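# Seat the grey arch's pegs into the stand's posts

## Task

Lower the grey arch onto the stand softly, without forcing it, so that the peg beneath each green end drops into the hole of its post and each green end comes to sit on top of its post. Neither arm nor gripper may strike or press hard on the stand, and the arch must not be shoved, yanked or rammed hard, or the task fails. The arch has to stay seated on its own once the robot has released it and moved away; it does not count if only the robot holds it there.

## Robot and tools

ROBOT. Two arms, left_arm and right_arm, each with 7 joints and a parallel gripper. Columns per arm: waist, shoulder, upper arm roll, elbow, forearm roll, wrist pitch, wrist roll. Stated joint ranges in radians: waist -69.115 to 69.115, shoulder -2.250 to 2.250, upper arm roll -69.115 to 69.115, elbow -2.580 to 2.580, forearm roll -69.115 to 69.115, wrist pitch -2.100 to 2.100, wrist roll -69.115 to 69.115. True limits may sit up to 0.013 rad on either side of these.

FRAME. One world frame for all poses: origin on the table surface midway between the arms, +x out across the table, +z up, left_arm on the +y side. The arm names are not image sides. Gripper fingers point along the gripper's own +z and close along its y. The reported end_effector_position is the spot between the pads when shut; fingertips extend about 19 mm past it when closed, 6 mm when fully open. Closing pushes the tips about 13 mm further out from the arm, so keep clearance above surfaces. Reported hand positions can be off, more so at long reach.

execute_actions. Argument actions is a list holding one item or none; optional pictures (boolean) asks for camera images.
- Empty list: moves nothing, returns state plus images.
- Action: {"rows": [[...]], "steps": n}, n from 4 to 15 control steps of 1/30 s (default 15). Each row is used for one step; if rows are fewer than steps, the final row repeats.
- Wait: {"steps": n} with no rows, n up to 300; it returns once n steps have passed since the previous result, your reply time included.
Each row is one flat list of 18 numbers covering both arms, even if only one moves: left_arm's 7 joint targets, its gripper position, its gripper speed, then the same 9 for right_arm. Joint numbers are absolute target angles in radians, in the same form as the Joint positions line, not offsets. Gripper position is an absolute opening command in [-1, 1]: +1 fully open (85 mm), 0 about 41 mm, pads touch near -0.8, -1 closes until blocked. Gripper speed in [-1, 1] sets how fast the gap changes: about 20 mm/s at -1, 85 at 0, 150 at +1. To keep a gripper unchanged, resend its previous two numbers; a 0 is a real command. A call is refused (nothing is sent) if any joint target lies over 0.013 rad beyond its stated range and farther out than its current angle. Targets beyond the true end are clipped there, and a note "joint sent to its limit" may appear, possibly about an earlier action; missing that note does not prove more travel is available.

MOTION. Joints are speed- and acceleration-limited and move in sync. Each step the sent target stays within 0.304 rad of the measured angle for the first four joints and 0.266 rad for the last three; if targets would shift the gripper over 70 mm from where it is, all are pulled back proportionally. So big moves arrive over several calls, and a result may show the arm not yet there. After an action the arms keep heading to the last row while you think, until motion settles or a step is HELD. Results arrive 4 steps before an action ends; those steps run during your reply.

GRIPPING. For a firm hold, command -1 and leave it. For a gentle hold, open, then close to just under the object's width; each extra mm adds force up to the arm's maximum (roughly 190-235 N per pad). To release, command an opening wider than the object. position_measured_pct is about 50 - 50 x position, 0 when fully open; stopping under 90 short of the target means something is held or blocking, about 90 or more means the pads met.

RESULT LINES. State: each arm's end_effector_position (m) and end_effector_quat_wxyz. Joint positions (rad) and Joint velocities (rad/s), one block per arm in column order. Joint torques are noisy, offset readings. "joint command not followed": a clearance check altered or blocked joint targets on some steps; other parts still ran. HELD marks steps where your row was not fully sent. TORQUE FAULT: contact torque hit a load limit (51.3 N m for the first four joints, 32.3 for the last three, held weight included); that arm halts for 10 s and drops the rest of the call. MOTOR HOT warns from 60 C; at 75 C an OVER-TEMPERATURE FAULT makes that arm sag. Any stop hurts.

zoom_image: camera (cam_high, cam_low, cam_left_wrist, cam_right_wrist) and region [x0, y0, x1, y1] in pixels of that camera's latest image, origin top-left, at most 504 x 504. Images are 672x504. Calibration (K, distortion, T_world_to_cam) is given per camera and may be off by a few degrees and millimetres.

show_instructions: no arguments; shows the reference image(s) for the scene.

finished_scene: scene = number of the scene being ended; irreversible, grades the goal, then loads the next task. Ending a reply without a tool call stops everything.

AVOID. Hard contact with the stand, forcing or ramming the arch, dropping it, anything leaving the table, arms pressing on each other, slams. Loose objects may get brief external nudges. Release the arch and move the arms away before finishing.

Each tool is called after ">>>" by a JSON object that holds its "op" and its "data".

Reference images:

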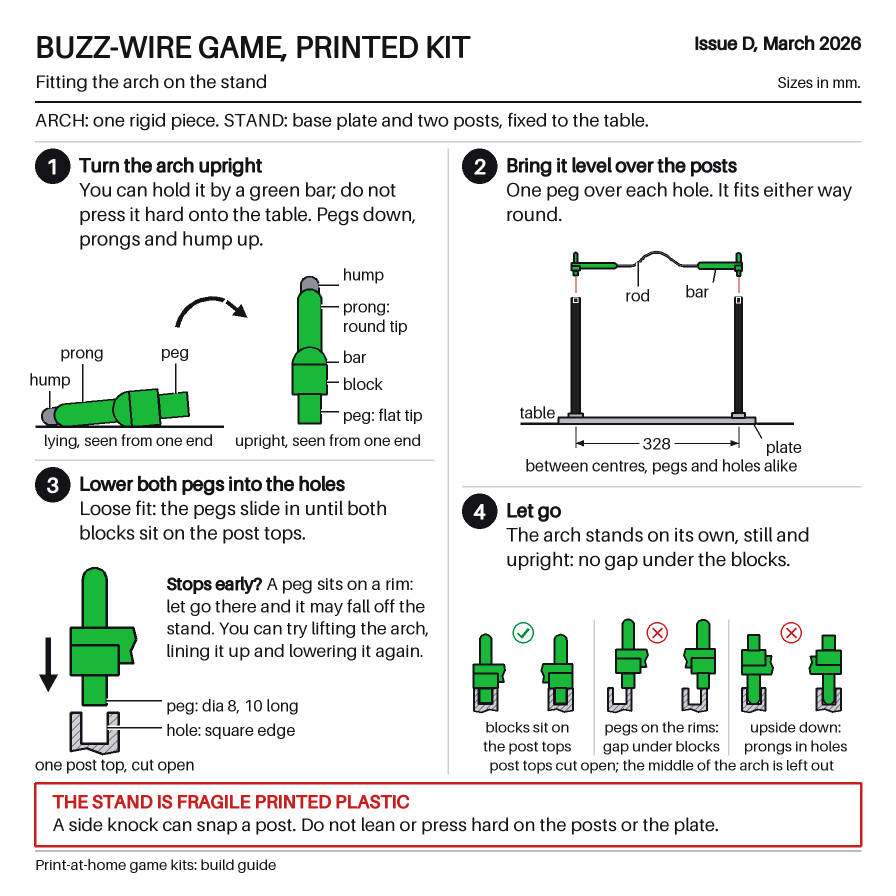

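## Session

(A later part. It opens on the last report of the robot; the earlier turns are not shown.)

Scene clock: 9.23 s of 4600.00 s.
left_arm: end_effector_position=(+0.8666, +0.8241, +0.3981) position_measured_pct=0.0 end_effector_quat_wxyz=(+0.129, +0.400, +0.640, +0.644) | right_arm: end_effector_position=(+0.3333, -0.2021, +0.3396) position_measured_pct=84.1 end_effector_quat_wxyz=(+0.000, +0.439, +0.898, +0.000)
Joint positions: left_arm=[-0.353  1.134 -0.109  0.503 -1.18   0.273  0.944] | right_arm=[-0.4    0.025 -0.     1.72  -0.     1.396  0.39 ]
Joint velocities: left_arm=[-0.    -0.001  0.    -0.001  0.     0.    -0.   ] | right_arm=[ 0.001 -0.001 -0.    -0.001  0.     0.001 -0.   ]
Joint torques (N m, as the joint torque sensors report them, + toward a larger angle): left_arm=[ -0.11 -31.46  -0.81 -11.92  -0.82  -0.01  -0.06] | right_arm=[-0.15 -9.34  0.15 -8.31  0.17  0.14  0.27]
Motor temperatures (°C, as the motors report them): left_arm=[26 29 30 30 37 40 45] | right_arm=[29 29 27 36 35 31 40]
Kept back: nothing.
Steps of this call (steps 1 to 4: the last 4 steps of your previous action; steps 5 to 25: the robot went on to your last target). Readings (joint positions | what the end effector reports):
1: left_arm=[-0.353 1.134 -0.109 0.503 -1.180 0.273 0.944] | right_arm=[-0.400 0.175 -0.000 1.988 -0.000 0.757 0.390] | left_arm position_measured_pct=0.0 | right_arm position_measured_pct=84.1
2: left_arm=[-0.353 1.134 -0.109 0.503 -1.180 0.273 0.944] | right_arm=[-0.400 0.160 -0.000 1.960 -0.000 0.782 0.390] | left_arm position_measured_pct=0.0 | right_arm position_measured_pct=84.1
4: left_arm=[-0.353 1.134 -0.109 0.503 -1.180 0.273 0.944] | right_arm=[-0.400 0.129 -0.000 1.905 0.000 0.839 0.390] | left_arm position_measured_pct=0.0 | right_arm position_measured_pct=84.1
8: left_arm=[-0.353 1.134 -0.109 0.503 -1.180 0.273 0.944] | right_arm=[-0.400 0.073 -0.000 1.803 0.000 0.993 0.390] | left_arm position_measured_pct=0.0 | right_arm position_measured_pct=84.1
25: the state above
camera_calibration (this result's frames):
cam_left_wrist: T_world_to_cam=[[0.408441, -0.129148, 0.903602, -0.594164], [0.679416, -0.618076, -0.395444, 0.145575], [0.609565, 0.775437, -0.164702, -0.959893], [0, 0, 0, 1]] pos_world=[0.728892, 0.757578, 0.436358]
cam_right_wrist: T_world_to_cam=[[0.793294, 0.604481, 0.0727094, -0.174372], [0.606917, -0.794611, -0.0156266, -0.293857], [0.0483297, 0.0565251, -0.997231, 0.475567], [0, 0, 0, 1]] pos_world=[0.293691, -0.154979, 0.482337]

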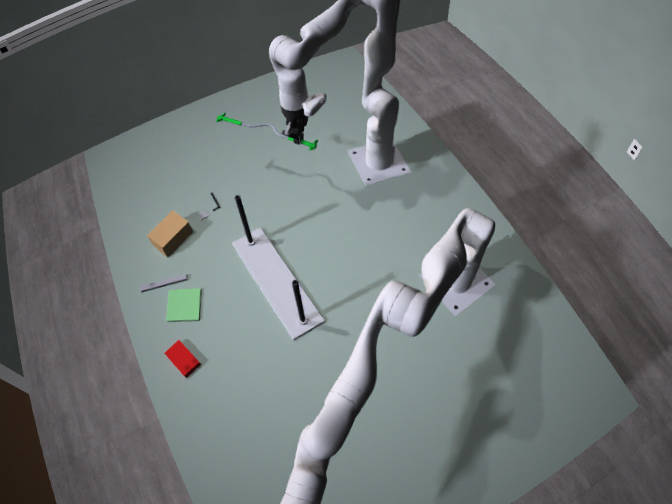

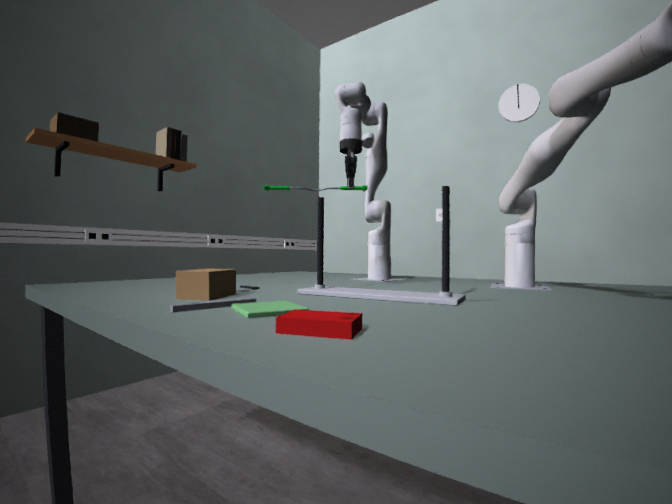

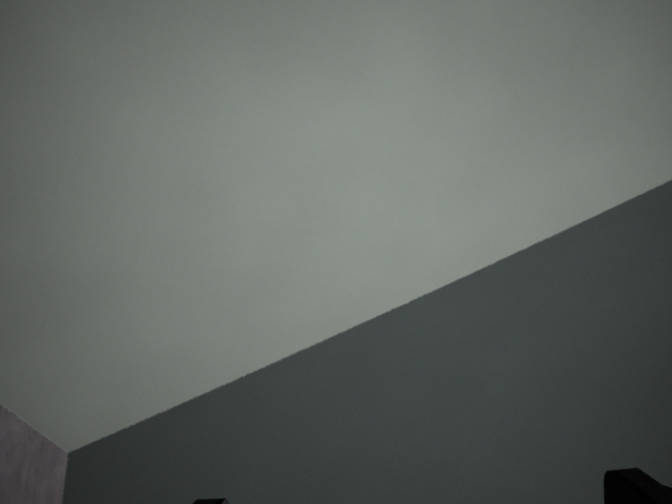

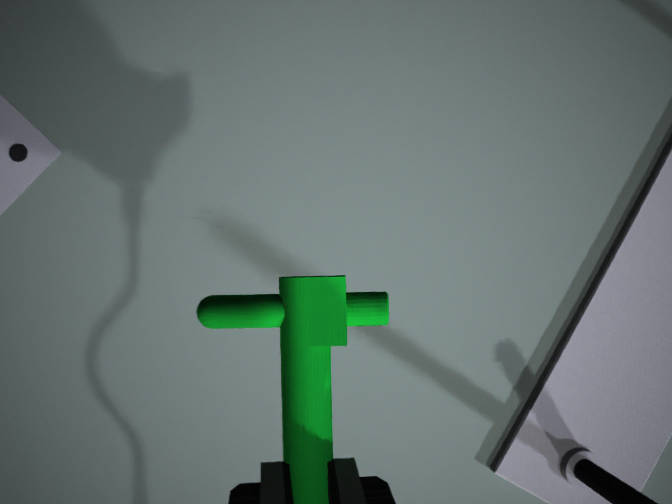

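>>> {"op": "execute_actions", "data": {"actions": [{"rows":[[-0.8,1.0,-0.109,0.503,-1.18,0.273,0.944,1,0,-0.4,0.025,0,1.72,0,1.396,3.048,-1,-0.5]]}]}}

>>> {"op": "execute_actions", "data": {"actions": [{"steps":55}]}}

>>> {"op": "execute_actions", "data": {"actions": [{"rows":[[-0.8,1.0,-0.109,0.503,-1.18,0.273,0.944,1,0,-0.5,-0.15,0,2.25,-0.2,-0.7,3.048,-1,-0.5]]}]}}

>>> {"op": "execute_actions", "data": {"actions": [{"steps":60}], "pictures": true}}

Scene clock: 10.53 s of 4600.00 s.
left_arm: end_effector_position=(+0.7639, +0.9420, +0.4541) position_measured_pct=0.0 end_effector_quat_wxyz=(+0.087, +0.335, +0.656, +0.671) | right_arm: end_effector_position=(+0.3333, -0.2021, +0.3397) position_measured_pct=84.1 end_effector_quat_wxyz=(+0.000, +0.279, +0.960, +0.000)
Joint positions: left_arm=[-0.511  1.077 -0.108  0.503 -1.18   0.272  0.944] | right_arm=[-0.4    0.025 -0.     1.72   0.     1.396  0.733]
Joint velocities: left_arm=[-0.537 -0.146 -0.002 -0.003 -0.001  0.001 -0.001] | right_arm=[-0.001  0.     0.    -0.    -0.001  0.     1.215]
Joint torques (N m, as the joint torque sensors report them, + toward a larger angle): left_arm=[ -0.06 -30.65  -0.46 -11.95  -0.83  -0.09  -0.03] | right_arm=[-0.26 -9.54  0.05 -8.8   0.25 -0.03  0.18]
Motor temperatures (°C, as the motors report them): left_arm=[26 29 30 30 37 40 45] | right_arm=[29 29 27 36 35 31 40]
Steps of this call (steps 1 to 28: the robot went on to your last target; steps 29 to 39: the first 11 steps of this action). Readings (joint positions | what the end effector reports):
29: left_arm=[-0.354 1.133 -0.109 0.503 -1.180 0.273 0.944] | right_arm=[-0.400 0.025 0.000 1.720 -0.000 1.396 0.391] | left_arm position_measured_pct=0.0 | right_arm position_measured_pct=84.1
30: left_arm=[-0.359 1.131 -0.107 0.504 -1.180 0.272 0.944] | right_arm=[-0.400 0.025 0.000 1.720 -0.000 1.396 0.401] | left_arm position_measured_pct=0.0 | right_arm position_measured_pct=84.1
32: left_arm=[-0.386 1.120 -0.106 0.505 -1.179 0.271 0.944] | right_arm=[-0.400 0.025 0.000 1.720 -0.000 1.396 0.451] | left_arm position_measured_pct=0.0 | right_arm position_measured_pct=84.1
36: left_arm=[-0.458 1.093 -0.108 0.503 -1.180 0.272 0.944] | right_arm=[-0.400 0.025 0.000 1.720 0.000 1.396 0.611] | left_arm position_measured_pct=0.0 | right_arm position_measured_pct=84.1
39: the state above

Scene clock: 12.37 s of 4600.00 s.
left_arm: end_effector_position=(+0.5340, +1.1078, +0.5291) position_measured_pct=0.0 end_effector_quat_wxyz=(-0.003, +0.221, +0.676, +0.703) | right_arm: end_effector_position=(+0.3333, -0.2021, +0.3397) position_measured_pct=84.1 end_effector_quat_wxyz=(-0.000, +0.741, -0.671, +0.000)
Joint positions: left_arm=[-0.8    1.    -0.109  0.503 -1.18   0.273  0.944] | right_arm=[-0.4    0.025  0.     1.72  -0.     1.396  2.969]
Joint velocities: left_arm=[ 0.    -0.001 -0.002 -0.     0.    -0.    -0.002] | right_arm=[-0.001 -0.    -0.    -0.001  0.     0.001  1.175]
Joint torques (N m, as the joint torque sensors report them, + toward a larger angle): left_arm=[  0.14 -30.19  -0.88 -12.02  -1.    -0.24  -0.21] | right_arm=[-0.24 -9.4   0.01 -8.54  0.16 -0.05  0.02]
Motor temperatures (°C, as the motors report them): left_arm=[26 29 30 30 37 40 45] | right_arm=[29 29 27 36 35 31 40]
Kept back: nothing.
Steps of this call (steps 1 to 4: the last 4 steps of your previous action; steps 5 to 55: the robot went on to your last target). Readings (joint positions | what the end effector reports):
1: left_arm=[-0.529 1.072 -0.108 0.503 -1.180 0.272 0.944] | right_arm=[-0.400 0.025 -0.000 1.720 0.000 1.396 0.774] | left_arm position_measured_pct=0.0 | right_arm position_measured_pct=84.1
2: left_arm=[-0.547 1.067 -0.108 0.503 -1.180 0.272 0.944] | right_arm=[-0.400 0.025 -0.000 1.720 0.000 1.396 0.815] | left_arm position_measured_pct=0.0 | right_arm position_measured_pct=84.1
4: left_arm=[-0.583 1.058 -0.108 0.503 -1.180 0.272 0.944] | right_arm=[-0.400 0.025 -0.000 1.720 0.000 1.396 0.896] | left_arm position_measured_pct=0.0 | right_arm position_measured_pct=84.1
8: left_arm=[-0.655 1.039 -0.108 0.503 -1.180 0.273 0.944] | right_arm=[-0.400 0.025 -0.000 1.720 0.000 1.396 1.058] | left_arm position_measured_pct=0.0 | right_arm position_measured_pct=84.1
55: the state above

Scene clock: 12.73 s of 4600.00 s.
left_arm: end_effector_position=(+0.5340, +1.1078, +0.5291) position_measured_pct=0.0 end_effector_quat_wxyz=(-0.003, +0.221, +0.676, +0.703) | right_arm: end_effector_position=(+0.2822, -0.1540, +0.2961) position_measured_pct=84.1 end_effector_quat_wxyz=(-0.073, +0.771, -0.632, -0.031)
Joint positions: left_arm=[-0.8    1.    -0.109  0.503 -1.18   0.273  0.944] | right_arm=[-0.47  -0.098 -0.001  1.992 -0.141  1.157  3.047]
Joint velocities: left_arm=[ 0.    -0.     0.001  0.    -0.001 -0.     0.001] | right_arm=[-0.169 -0.295 -0.001  1.239 -0.383 -1.096  0.007]
Joint torques (N m, as the joint torque sensors report them, + toward a larger angle): left_arm=[  0.02 -30.17  -0.93 -12.    -0.8   -0.31  -0.18] | right_arm=[-0.02 -5.73  0.34 -8.24  0.21 -0.12  0.02]
Motor temperatures (°C, as the motors report them): left_arm=[26 29 30 30 37 40 45] | right_arm=[29 29 27 36 35 31 40]
Steps of this call (steps 1 to 11: the first 11 steps of this action). Readings (joint positions | what the end effector reports):
1: left_arm=[-0.800 1.000 -0.109 0.503 -1.180 0.273 0.944] | right_arm=[-0.400 0.024 0.000 1.721 -0.000 1.396 3.004] | left_arm position_measured_pct=0.0 | right_arm position_measured_pct=84.1
2: left_arm=[-0.800 1.000 -0.109 0.503 -1.180 0.273 0.944] | right_arm=[-0.402 0.021 0.000 1.725 -0.002 1.392 3.029] | left_arm position_measured_pct=0.0 | right_arm position_measured_pct=84.1
4: left_arm=[-0.800 1.000 -0.109 0.503 -1.180 0.273 0.944] | right_arm=[-0.412 0.004 0.001 1.751 -0.018 1.370 3.046] | left_arm position_measured_pct=0.0 | right_arm position_measured_pct=84.1
8: left_arm=[-0.800 1.000 -0.109 0.503 -1.180 0.273 0.944] | right_arm=[-0.448 -0.060 0.000 1.868 -0.091 1.266 3.046] | left_arm position_measured_pct=0.0 | right_arm position_measured_pct=84.1
11: the state above

Scene clock: 14.73 s of 4600.00 s.
left_arm: end_effector_position=(+0.5340, +1.1078, +0.5291) position_measured_pct=0.0 end_effector_quat_wxyz=(-0.003, +0.221, +0.676, +0.703) | right_arm: end_effector_position=(+0.5197, -0.1380, +0.5916) position_measured_pct=84.1 end_effector_quat_wxyz=(+0.657, -0.452, +0.465, -0.385)
Joint positions: left_arm=[-0.8    1.    -0.109  0.503 -1.18   0.273  0.944] | right_arm=[-0.5   -0.15   0.     2.25  -0.2   -0.7    3.048]
Joint velocities: left_arm=[-0.     0.002  0.001  0.     0.     0.     0.   ] | right_arm=[ 0.002  0.     0.    -0.     0.    -0.001  0.   ]
Joint torques (N m, as the joint torque sensors report them, + toward a larger angle): left_arm=[  0.02 -30.02  -0.97 -11.8   -0.88  -0.29  -0.1 ] | right_arm=[ -0.33  -7.86  -0.1  -10.69   0.54  -3.27   0.11]
Motor temperatures (°C, as the motors report them): left_arm=[26 30 30 30 37 40 45] | right_arm=[29 29 27 36 35 31 40]
Kept back: nothing.
Steps of this call (steps 1 to 4: the last 4 steps of your previous action; steps 5 to 60: the robot went on to your last target). Readings (joint positions | what the end effector reports):
1: left_arm=[-0.800 1.000 -0.109 0.503 -1.180 0.273 0.944] | right_arm=[-0.475 -0.107 -0.001 2.034 -0.152 1.120 3.047] | left_arm position_measured_pct=0.0 | right_arm position_measured_pct=84.1
2: left_arm=[-0.800 1.000 -0.109 0.503 -1.180 0.273 0.944] | right_arm=[-0.480 -0.114 -0.001 2.074 -0.161 1.081 3.047] | left_arm position_measured_pct=0.0 | right_arm position_measured_pct=84.1
4: left_arm=[-0.800 1.000 -0.109 0.503 -1.180 0.273 0.944] | right_arm=[-0.486 -0.126 -0.000 2.139 -0.175 1.000 3.047] | left_arm position_measured_pct=0.0 | right_arm position_measured_pct=84.1
8: left_arm=[-0.800 1.000 -0.109 0.503 -1.180 0.273 0.944] | right_arm=[-0.494 -0.139 -0.000 2.208 -0.191 0.838 3.048] | left_arm position_measured_pct=0.0 | right_arm position_measured_pct=84.1
60: the state above
camera_calibration (this result's frames):
cam_left_wrist: T_world_to_cam=[[0.351858, -0.0399006, 0.935203, -0.625416], [0.909197, -0.223038, -0.351589, 0.0151684], [0.222615, 0.973993, -0.0422002, -1.03373], [0, 0, 0, 1]] pos_world=[0.436389, 0.985272, 0.5466]
cam_right_wrist: T_world_to_cam=[[0.0129607, 0.285721, -0.958225, 0.59209], [-0.257209, 0.927011, 0.272935, 0.163854], [0.966269, 0.242926, 0.0855047, -0.37764], [0, 0, 0, 1]] pos_world=[0.399372, -0.229328, 0.554924]

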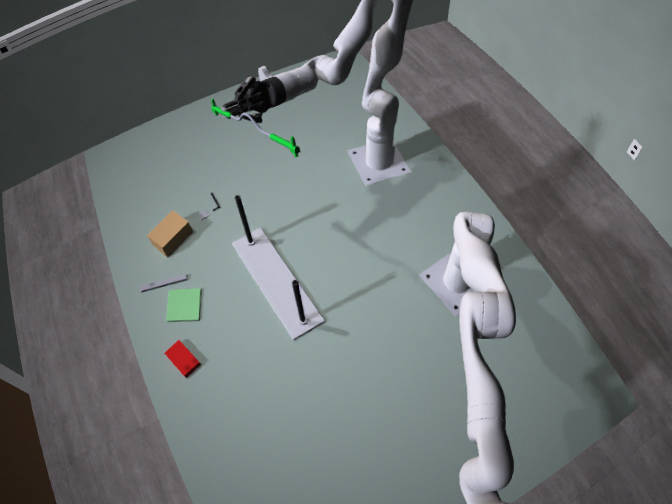

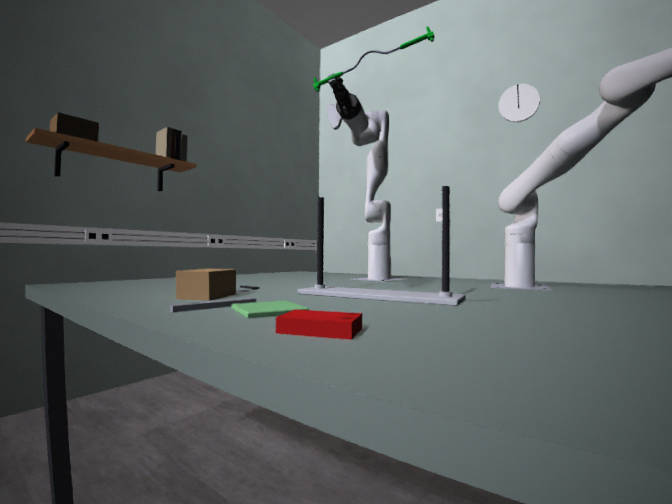

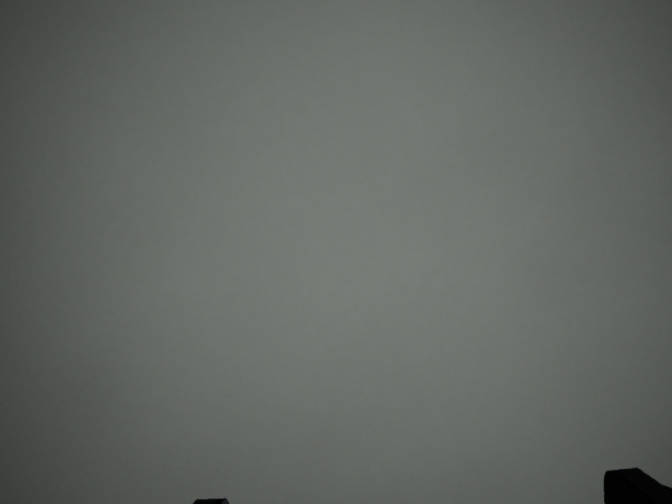

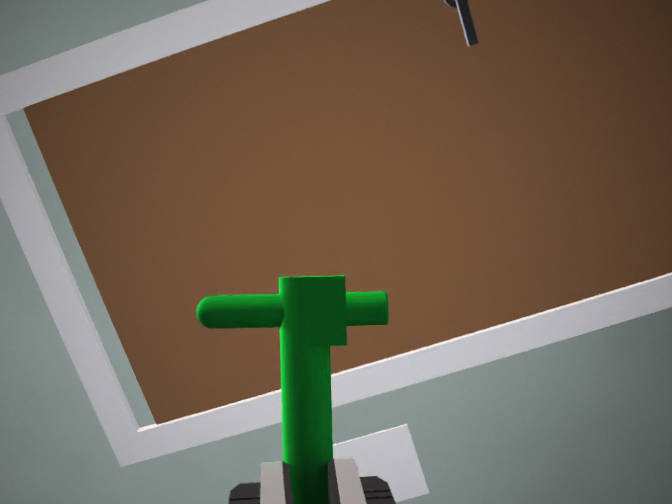

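>>> {"op": "execute_actions", "data": {"actions": [{"rows":[[-0.8,1.0,-0.109,0.503,-1.18,0.273,0.944,1,0,-0.737,0.55,0,2.54,-0.48,-1.65,3.1,-1,-0.5]]}]}}

>>> {"op": "execute_actions", "data": {"actions": [{"steps":22}]}}

>>> {"op": "execute_actions", "data": {"actions": [{"rows":[[-0.8,1.0,-0.109,0.503,-1.18,0.273,0.944,1,0,-0.737,0.7904,0,2.5508,-0.4876,-1.848,3.048,-1,-0.5]]}]}}

>>> {"op": "execute_actions", "data": {"actions": [{"steps":20}], "pictures": true}}

Scene clock: 15.23 s of 4600.00 s.
left_arm: end_effector_position=(+0.5340, +1.1078, +0.5291) position_measured_pct=0.0 end_effector_quat_wxyz=(-0.003, +0.221, +0.676, +0.703) | right_arm: end_effector_position=(+0.5282, -0.1072, +0.4494) position_measured_pct=84.1 end_effector_quat_wxyz=(+0.599, -0.498, +0.522, -0.348)
Joint positions: left_arm=[-0.8    1.    -0.109  0.503 -1.18   0.273  0.944] | right_arm=[-0.625  0.056  0.     2.399 -0.344 -0.873  3.075]
Joint velocities: left_arm=[-0.     0.     0.    -0.001 -0.003 -0.    -0.002] | right_arm=[-0.338  0.823 -0.002  0.436 -0.424 -0.703  0.078]
Joint torques (N m, as the joint torque sensors report them, + toward a larger angle): left_arm=[  0.09 -30.16  -0.92 -12.18  -0.94  -0.24  -0.05] | right_arm=[ 0.12 -9.67 -0.2  -9.    0.66 -3.42  0.07]
Motor temperatures (°C, as the motors report them): left_arm=[26 30 30 30 37 40 45] | right_arm=[29 29 27 36 35 31 40]
Steps of this call (steps 1 to 4: the robot went on to your last target; steps 5 to 15: the first 11 steps of this action). Readings (joint positions | what the end effector reports):
5: left_arm=[-0.800 1.000 -0.109 0.503 -1.180 0.273 0.944] | right_arm=[-0.501 -0.149 0.000 2.251 -0.201 -0.701 3.048] | left_arm position_measured_pct=0.0 | right_arm position_measured_pct=84.1
6: left_arm=[-0.800 1.000 -0.109 0.503 -1.180 0.273 0.944] | right_arm=[-0.507 -0.142 0.001 2.255 -0.205 -0.707 3.049] | left_arm position_measured_pct=0.0 | right_arm position_measured_pct=84.1
8: left_arm=[-0.800 1.000 -0.109 0.503 -1.180 0.273 0.944] | right_arm=[-0.531 -0.112 0.001 2.280 -0.228 -0.731 3.053] | left_arm position_measured_pct=0.0 | right_arm position_measured_pct=84.1
12: left_arm=[-0.800 1.000 -0.109 0.503 -1.180 0.273 0.944] | right_arm=[-0.589 -0.021 0.000 2.352 -0.298 -0.807 3.066] | left_arm position_measured_pct=0.0 | right_arm position_measured_pct=84.1
15: the state above

Scene clock: 15.97 s of 4600.00 s.
left_arm: end_effector_position=(+0.5340, +1.1078, +0.5291) position_measured_pct=0.0 end_effector_quat_wxyz=(-0.003, +0.221, +0.676, +0.703) | right_arm: end_effector_position=(+0.5328, -0.1110, +0.3668) position_measured_pct=84.1 end_effector_quat_wxyz=(+0.577, -0.484, +0.457, -0.474)
Joint positions: left_arm=[-0.8    1.    -0.109  0.503 -1.18   0.273  0.944] | right_arm=[-0.736  0.544  0.     2.539 -0.48  -1.634  3.1  ]
Joint velocities: left_arm=[ 0.     0.    -0.     0.    -0.     0.    -0.001] | right_arm=[-0.014  0.066  0.001  0.012 -0.016 -0.53   0.003]
Joint torques (N m, as the joint torque sensors report them, + toward a larger angle): left_arm=[ -0.06 -30.16  -0.96 -12.02  -0.83  -0.3   -0.11] | right_arm=[  0.21 -13.4    0.76  -2.42   0.32  -2.71   0.19]
Motor temperatures (°C, as the motors report them): left_arm=[26 30 30 30 37 40 45] | right_arm=[29 29 27 36 35 31 40]
Kept back: nothing.
Steps of this call (steps 1 to 4: the last 4 steps of your previous action; steps 5 to 22: the robot went on to your last target). Readings (joint positions | what the end effector reports):
1: left_arm=[-0.800 1.000 -0.109 0.503 -1.180 0.273 0.944] | right_arm=[-0.636 0.084 0.000 2.413 -0.357 -0.897 3.077] | left_arm position_measured_pct=0.0 | right_arm position_measured_pct=84.1
2: left_arm=[-0.800 1.000 -0.109 0.503 -1.180 0.273 0.944] | right_arm=[-0.647 0.113 -0.000 2.427 -0.370 -0.922 3.080] | left_arm position_measured_pct=0.0 | right_arm position_measured_pct=84.1
4: left_arm=[-0.800 1.000 -0.109 0.503 -1.180 0.273 0.944] | right_arm=[-0.666 0.176 -0.000 2.451 -0.394 -0.976 3.084] | left_arm position_measured_pct=0.0 | right_arm position_measured_pct=84.1
8: left_arm=[-0.800 1.000 -0.109 0.503 -1.180 0.273 0.944] | right_arm=[-0.696 0.316 -0.000 2.490 -0.432 -1.097 3.091] | left_arm position_measured_pct=0.0 | right_arm position_measured_pct=84.1
22: the state above

Scene clock: 16.33 s of 4600.00 s.
left_arm: end_effector_position=(+0.5340, +1.1078, +0.5291) position_measured_pct=0.0 end_effector_quat_wxyz=(-0.003, +0.221, +0.676, +0.703) | right_arm: end_effector_position=(+0.5331, -0.1066, +0.3125) position_measured_pct=84.1 end_effector_quat_wxyz=(+0.564, -0.501, +0.440, -0.487)
Joint positions: left_arm=[-0.8    1.    -0.109  0.503 -1.18   0.273  0.944] | right_arm=[-0.737  0.767 -0.     2.55  -0.487 -1.837  3.051]
Joint velocities: left_arm=[ 0.    -0.002  0.     0.    -0.001  0.     0.   ] | right_arm=[-0.     0.356 -0.     0.017 -0.011 -0.243 -0.078]
Joint torques (N m, as the joint torque sensors report them, + toward a larger angle): left_arm=[  0.03 -30.04  -1.01 -12.04  -0.92  -0.22  -0.22] | right_arm=[  0.11 -17.77   1.07  -1.57   0.05  -3.83  -0.03]
Motor temperatures (°C, as the motors report them): left_arm=[26 30 30 30 37 40 45] | right_arm=[29 29 27 36 35 31 40]
Steps of this call (steps 1 to 11: the first 11 steps of this action). Readings (joint positions | what the end effector reports):
1: left_arm=[-0.800 1.000 -0.109 0.503 -1.180 0.273 0.944] | right_arm=[-0.736 0.547 0.000 2.539 -0.480 -1.648 3.099] | left_arm position_measured_pct=0.0 | right_arm position_measured_pct=84.1
2: left_arm=[-0.800 1.000 -0.109 0.503 -1.180 0.273 0.944] | right_arm=[-0.736 0.556 0.000 2.540 -0.480 -1.662 3.097] | left_arm position_measured_pct=0.0 | right_arm position_measured_pct=84.1
4: left_arm=[-0.800 1.000 -0.109 0.503 -1.180 0.273 0.944] | right_arm=[-0.737 0.590 0.000 2.542 -0.482 -1.701 3.090] | left_arm position_measured_pct=0.0 | right_arm position_measured_pct=84.1
8: left_arm=[-0.800 1.000 -0.109 0.503 -1.180 0.273 0.944] | right_arm=[-0.737 0.709 0.000 2.547 -0.485 -1.797 3.064] | left_arm position_measured_pct=0.0 | right_arm position_measured_pct=84.1
11: the state above

Scene clock: 17.00 s of 4600.00 s.
left_arm: end_effector_position=(+0.5340, +1.1078, +0.5291) position_measured_pct=0.0 end_effector_quat_wxyz=(-0.003, +0.221, +0.676, +0.703) | right_arm: end_effector_position=(+0.5331, -0.1064, +0.3038) position_measured_pct=84.1 end_effector_quat_wxyz=(+0.559, -0.506, +0.440, -0.487)
Joint positions: left_arm=[-0.8    1.    -0.109  0.503 -1.18   0.273  0.944] | right_arm=[-0.737  0.79  -0.     2.551 -0.488 -1.848  3.048]
Joint velocities: left_arm=[-0.     0.    -0.001 -0.001 -0.    -0.    -0.001] | right_arm=[ 0.001  0.    -0.    -0.     0.    -0.001 -0.   ]
Joint torques (N m, as the joint torque sensors report them, + toward a larger angle): left_arm=[  0.12 -30.    -0.97 -12.2   -0.88  -0.26  -0.16] | right_arm=[ -0.22 -15.57   1.13  -0.62  -0.28  -3.01   0.24]
Motor temperatures (°C, as the motors report them): left_arm=[26 30 30 30 37 40 45] | right_arm=[29 29 27 36 35 31 40]
Kept back: nothing.
Steps of this call (steps 1 to 4: the last 4 steps of your previous action; steps 5 to 20: the robot went on to your last target). Readings (joint positions | what the end effector reports):
1: left_arm=[-0.800 1.000 -0.109 0.503 -1.180 0.273 0.944] | right_arm=[-0.737 0.776 -0.000 2.550 -0.487 -1.844 3.049] | left_arm position_measured_pct=0.0 | right_arm position_measured_pct=84.1
2: left_arm=[-0.800 1.000 -0.109 0.503 -1.180 0.273 0.944] | right_arm=[-0.737 0.781 -0.000 2.551 -0.487 -1.846 3.048] | left_arm position_measured_pct=0.0 | right_arm position_measured_pct=84.1
4: left_arm=[-0.800 1.000 -0.109 0.503 -1.180 0.273 0.944] | right_arm=[-0.737 0.784 -0.000 2.551 -0.488 -1.848 3.048] | left_arm position_measured_pct=0.0 | right_arm position_measured_pct=84.1
8: left_arm=[-0.800 1.000 -0.109 0.503 -1.180 0.273 0.944] | right_arm=[-0.737 0.788 -0.000 2.551 -0.488 -1.848 3.048] | left_arm position_measured_pct=0.0 | right_arm position_measured_pct=84.1
20: the state above
camera_calibration (this result's frames):
cam_left_wrist: T_world_to_cam=[[0.351858, -0.0399005, 0.935203, -0.625416], [0.909197, -0.223038, -0.351589, 0.0151684], [0.222615, 0.973993, -0.0422003, -1.03373], [0, 0, 0, 1]] pos_world=[0.436389, 0.985272, 0.5466]
cam_right_wrist: T_world_to_cam=[[0.0258092, 0.0142462, -0.999565, 0.28401], [-0.123523, 0.992281, 0.010953, 0.231813], [0.992006, 0.123186, 0.0273697, -0.382416], [0, 0, 0, 1]] pos_world=[0.400663, -0.186961, 0.291814]

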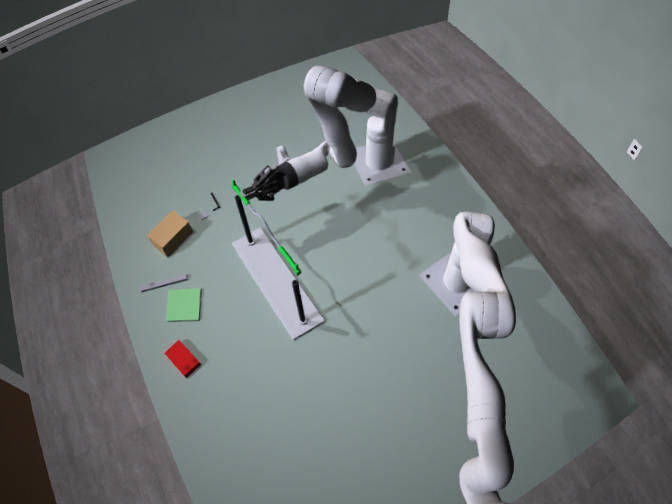

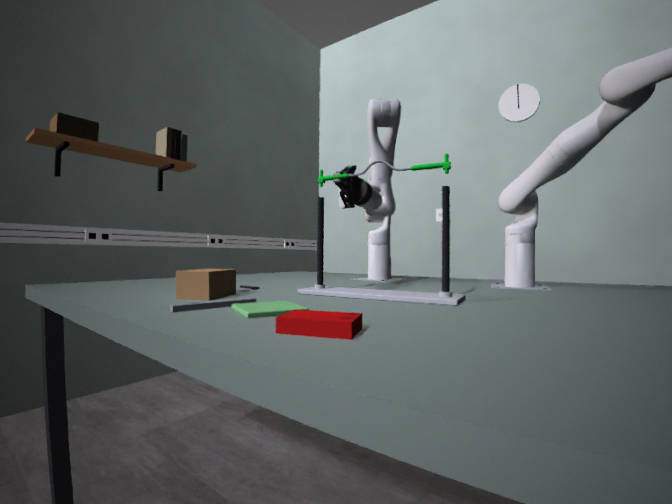

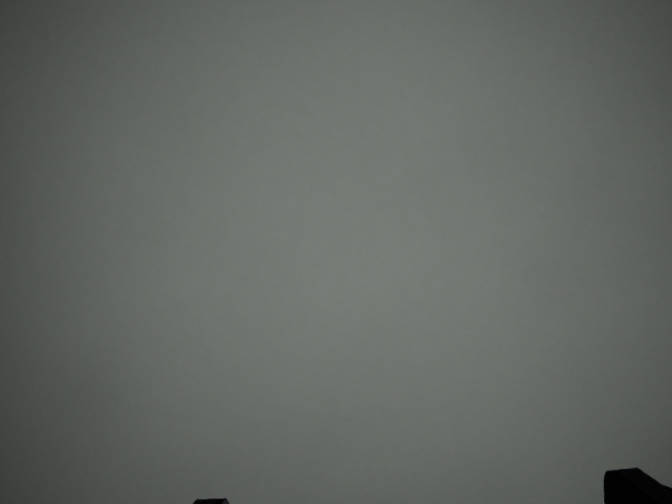

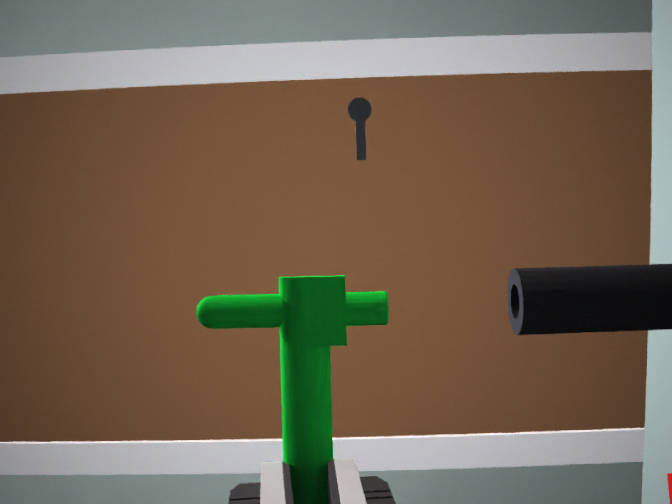

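>>> {"op": "execute_actions", "data": {"actions": [{"rows":[[-0.8,1.0,-0.109,0.503,-1.18,0.273,0.944,1,0,-0.7305,0.8818,0,2.5459,-0.4942,-1.9251,3.0067,-1,-0.5]]}]}}

>>> {"op": "execute_actions", "data": {"actions": [{"steps":15}], "pictures": true}}

>>> {"op": "zoom_image", "data": {"camera": "cam_low", "region": [300,150,470,220]}}

>>> {"op": "zoom_image", "data": {"camera": "cam_high", "region": [270,250,330,310]}}

>>> {"op": "zoom_image", "data": {"camera": "cam_high", "region": [210,170,270,230]}}

Scene clock: 17.63 s of 4600.00 s.
left_arm: end_effector_position=(+0.5340, +1.1078, +0.5291) position_measured_pct=0.0 end_effector_quat_wxyz=(-0.003, +0.221, +0.676, +0.703) | right_arm: end_effector_position=(+0.5333, -0.1080, +0.2837) position_measured_pct=84.1 end_effector_quat_wxyz=(+0.561, -0.505, +0.440, -0.487)
Joint positions: left_arm=[-0.8    1.    -0.109  0.503 -1.18   0.273  0.944] | right_arm=[-0.731  0.878  0.     2.546 -0.494 -1.925  3.007]
Joint velocities: left_arm=[-0.    -0.001  0.001  0.     0.001  0.     0.001] | right_arm=[ 0.002  0.03   0.001 -0.    -0.    -0.001  0.   ]
Joint torques (N m, as the joint torque sensors report them, + toward a larger angle): left_arm=[ -0.23 -30.    -0.9  -12.05  -0.91  -0.31  -0.11] | right_arm=[  0.28 -16.29   1.26  -0.41  -0.03  -3.02   0.06]
Motor temperatures (°C, as the motors report them): left_arm=[26 30 30 30 37 40 45] | right_arm=[29 29 27 36 35 31 40]
Steps of this call (steps 1 to 8: the robot went on to your last target; steps 9 to 19: the first 11 steps of this action). Readings (joint positions | what the end effector reports):
9: left_arm=[-0.800 1.000 -0.109 0.503 -1.180 0.273 0.944] | right_arm=[-0.737 0.792 0.000 2.551 -0.488 -1.849 3.048] | left_arm position_measured_pct=0.0 | right_arm position_measured_pct=84.1
10: left_arm=[-0.800 1.000 -0.109 0.503 -1.180 0.273 0.944] | right_arm=[-0.736 0.799 0.000 2.550 -0.488 -1.854 3.045] | left_arm position_measured_pct=0.0 | right_arm position_measured_pct=84.1
12: left_arm=[-0.800 1.000 -0.109 0.503 -1.180 0.273 0.944] | right_arm=[-0.734 0.830 0.000 2.549 -0.490 -1.876 3.034] | left_arm position_measured_pct=0.0 | right_arm position_measured_pct=84.1
16: left_arm=[-0.800 1.000 -0.109 0.503 -1.180 0.273 0.944] | right_arm=[-0.731 0.876 -0.000 2.546 -0.494 -1.922 3.008] | left_arm position_measured_pct=0.0 | right_arm position_measured_pct=84.1
19: the state above

Scene clock: 18.13 s of 4600.00 s.
left_arm: end_effector_position=(+0.5340, +1.1078, +0.5291) position_measured_pct=0.0 end_effector_quat_wxyz=(-0.003, +0.221, +0.676, +0.703) | right_arm: end_effector_position=(+0.5333, -0.1081, +0.2819) position_measured_pct=84.1 end_effector_quat_wxyz=(+0.559, -0.506, +0.440, -0.487)
Joint positions: left_arm=[-0.8    1.    -0.109  0.503 -1.18   0.273  0.944] | right_arm=[-0.731  0.882 -0.     2.546 -0.494 -1.925  3.007]
Joint velocities: left_arm=[ 0.    -0.001  0.    -0.     0.001 -0.     0.   ] | right_arm=[-0.001  0.     0.     0.    -0.     0.     0.   ]
Joint torques (N m, as the joint torque sensors report them, + toward a larger angle): left_arm=[  0.03 -30.03  -0.75 -12.05  -0.89  -0.27   0.03] | right_arm=[ -0.13 -15.95   1.66   0.14  -0.06  -3.05   0.01]
Motor temperatures (°C, as the motors report them): left_arm=[26 30 30 30 37 40 45] | right_arm=[29 29 27 36 35 31 40]
Kept back: nothing.
Steps of this call (steps 1 to 4: the last 4 steps of your previous action; steps 5 to 15: the robot went on to your last target). Readings (joint positions | what the end effector reports):
1: left_arm=[-0.800 1.000 -0.109 0.503 -1.180 0.273 0.944] | right_arm=[-0.731 0.879 0.000 2.546 -0.494 -1.925 3.007] | left_arm position_measured_pct=0.0 | right_arm position_measured_pct=84.1
2: left_arm=[-0.800 1.000 -0.109 0.503 -1.180 0.273 0.944] | right_arm=[-0.731 0.880 0.000 2.546 -0.494 -1.925 3.007] | left_arm position_measured_pct=0.0 | right_arm position_measured_pct=84.1
4: left_arm=[-0.800 1.000 -0.109 0.503 -1.180 0.273 0.944] | right_arm=[-0.731 0.881 -0.000 2.546 -0.494 -1.925 3.007] | left_arm position_measured_pct=0.0 | right_arm position_measured_pct=84.1
8: left_arm=[-0.800 1.000 -0.109 0.503 -1.180 0.273 0.944] | right_arm=[-0.731 0.881 -0.000 2.546 -0.494 -1.925 3.007] | left_arm position_measured_pct=0.0 | right_arm position_measured_pct=84.1
15: the state above
All arms were judged still, so your last target was given up. Only a new action makes them travel on or press farther. Fingers that are still opening or closing keep moving.
camera_calibration (this result's frames):
cam_left_wrist: T_world_to_cam=[[0.351858, -0.0399006, 0.935203, -0.625416], [0.909197, -0.223038, -0.351589, 0.0151683], [0.222615, 0.973993, -0.0422002, -1.03373], [0, 0, 0, 1]] pos_world=[0.436389, 0.985272, 0.5466]
cam_right_wrist: T_world_to_cam=[[0.0258879, 0.014102, -0.999565, 0.262019], [-0.123485, 0.992288, 0.0108012, 0.233801], [0.992009, 0.123151, 0.0274297, -0.381861], [0, 0, 0, 1]] pos_world=[0.400897, -0.188667, 0.269854]

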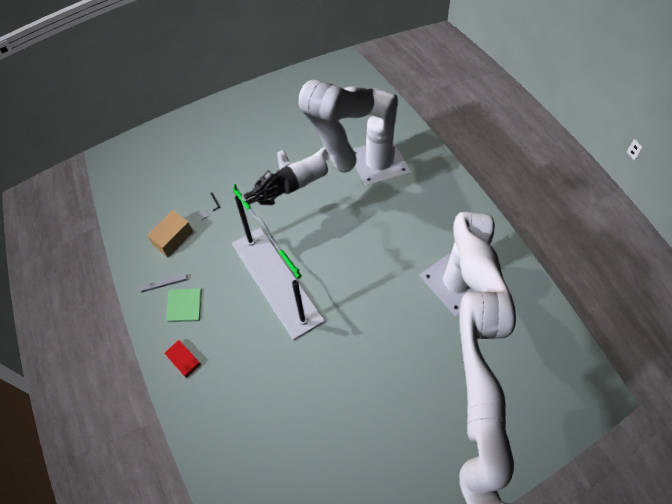

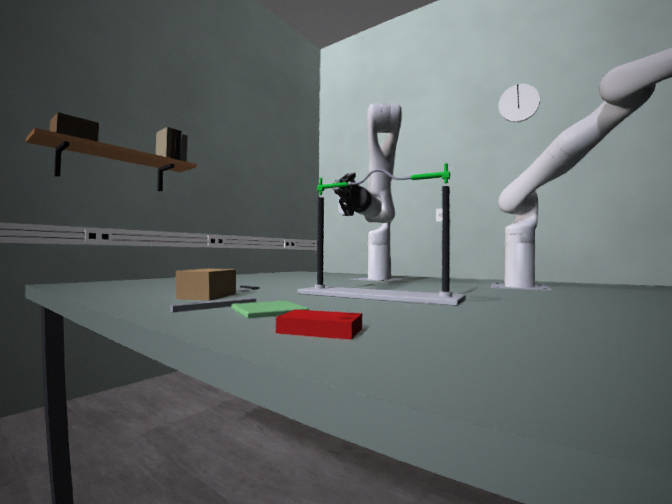

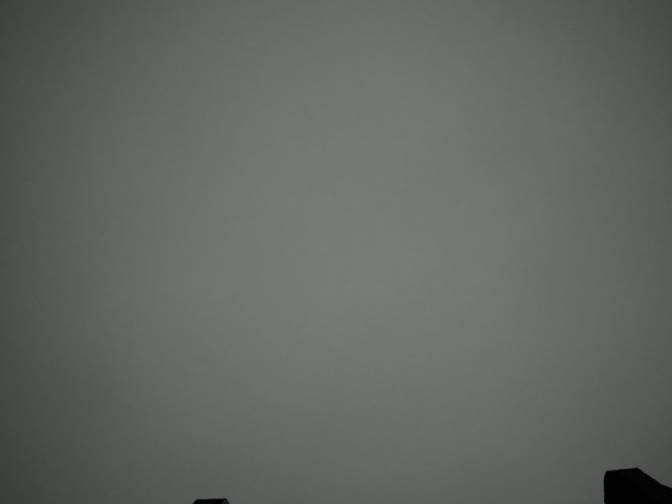

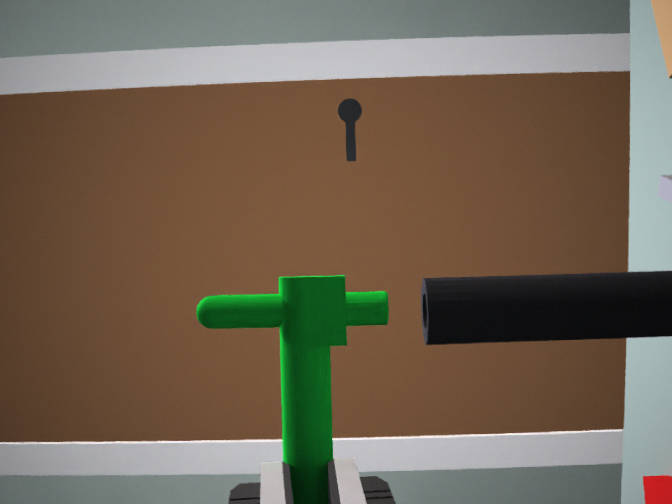

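Region (300, 150, 470, 220) of cam_low's 672x504 image, scaled by 2.965, with more detail than that image has; it fills the top 208 rows of this view, and the rest is white.

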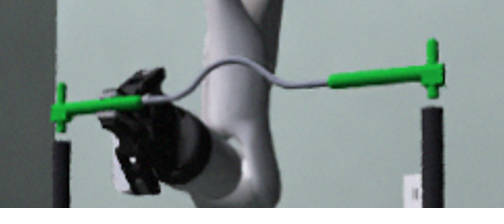

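Region (270, 250, 330, 310) of cam_high's 672x504 image, scaled by 8.400, with more detail than that image has.

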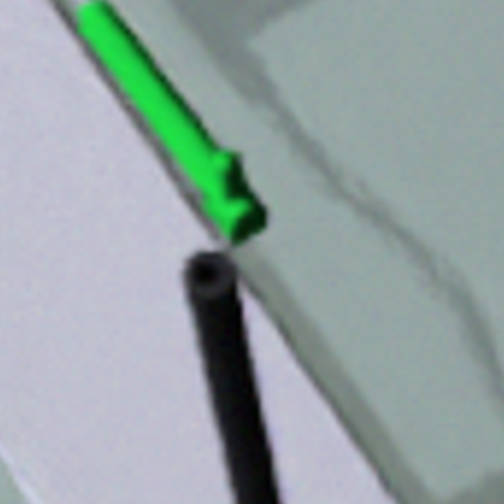

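Region (210, 170, 270, 230) of cam_high's 672x504 image, scaled by 8.400, with more detail than that image has.

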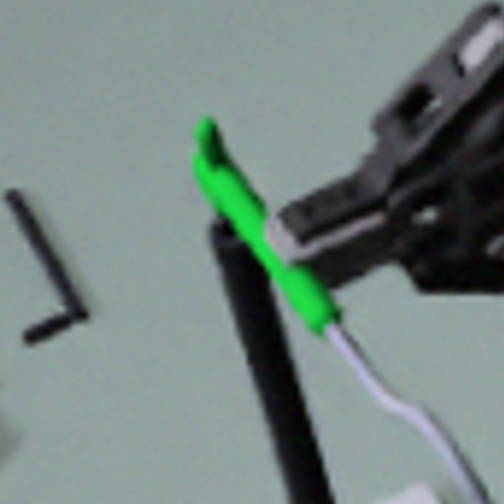

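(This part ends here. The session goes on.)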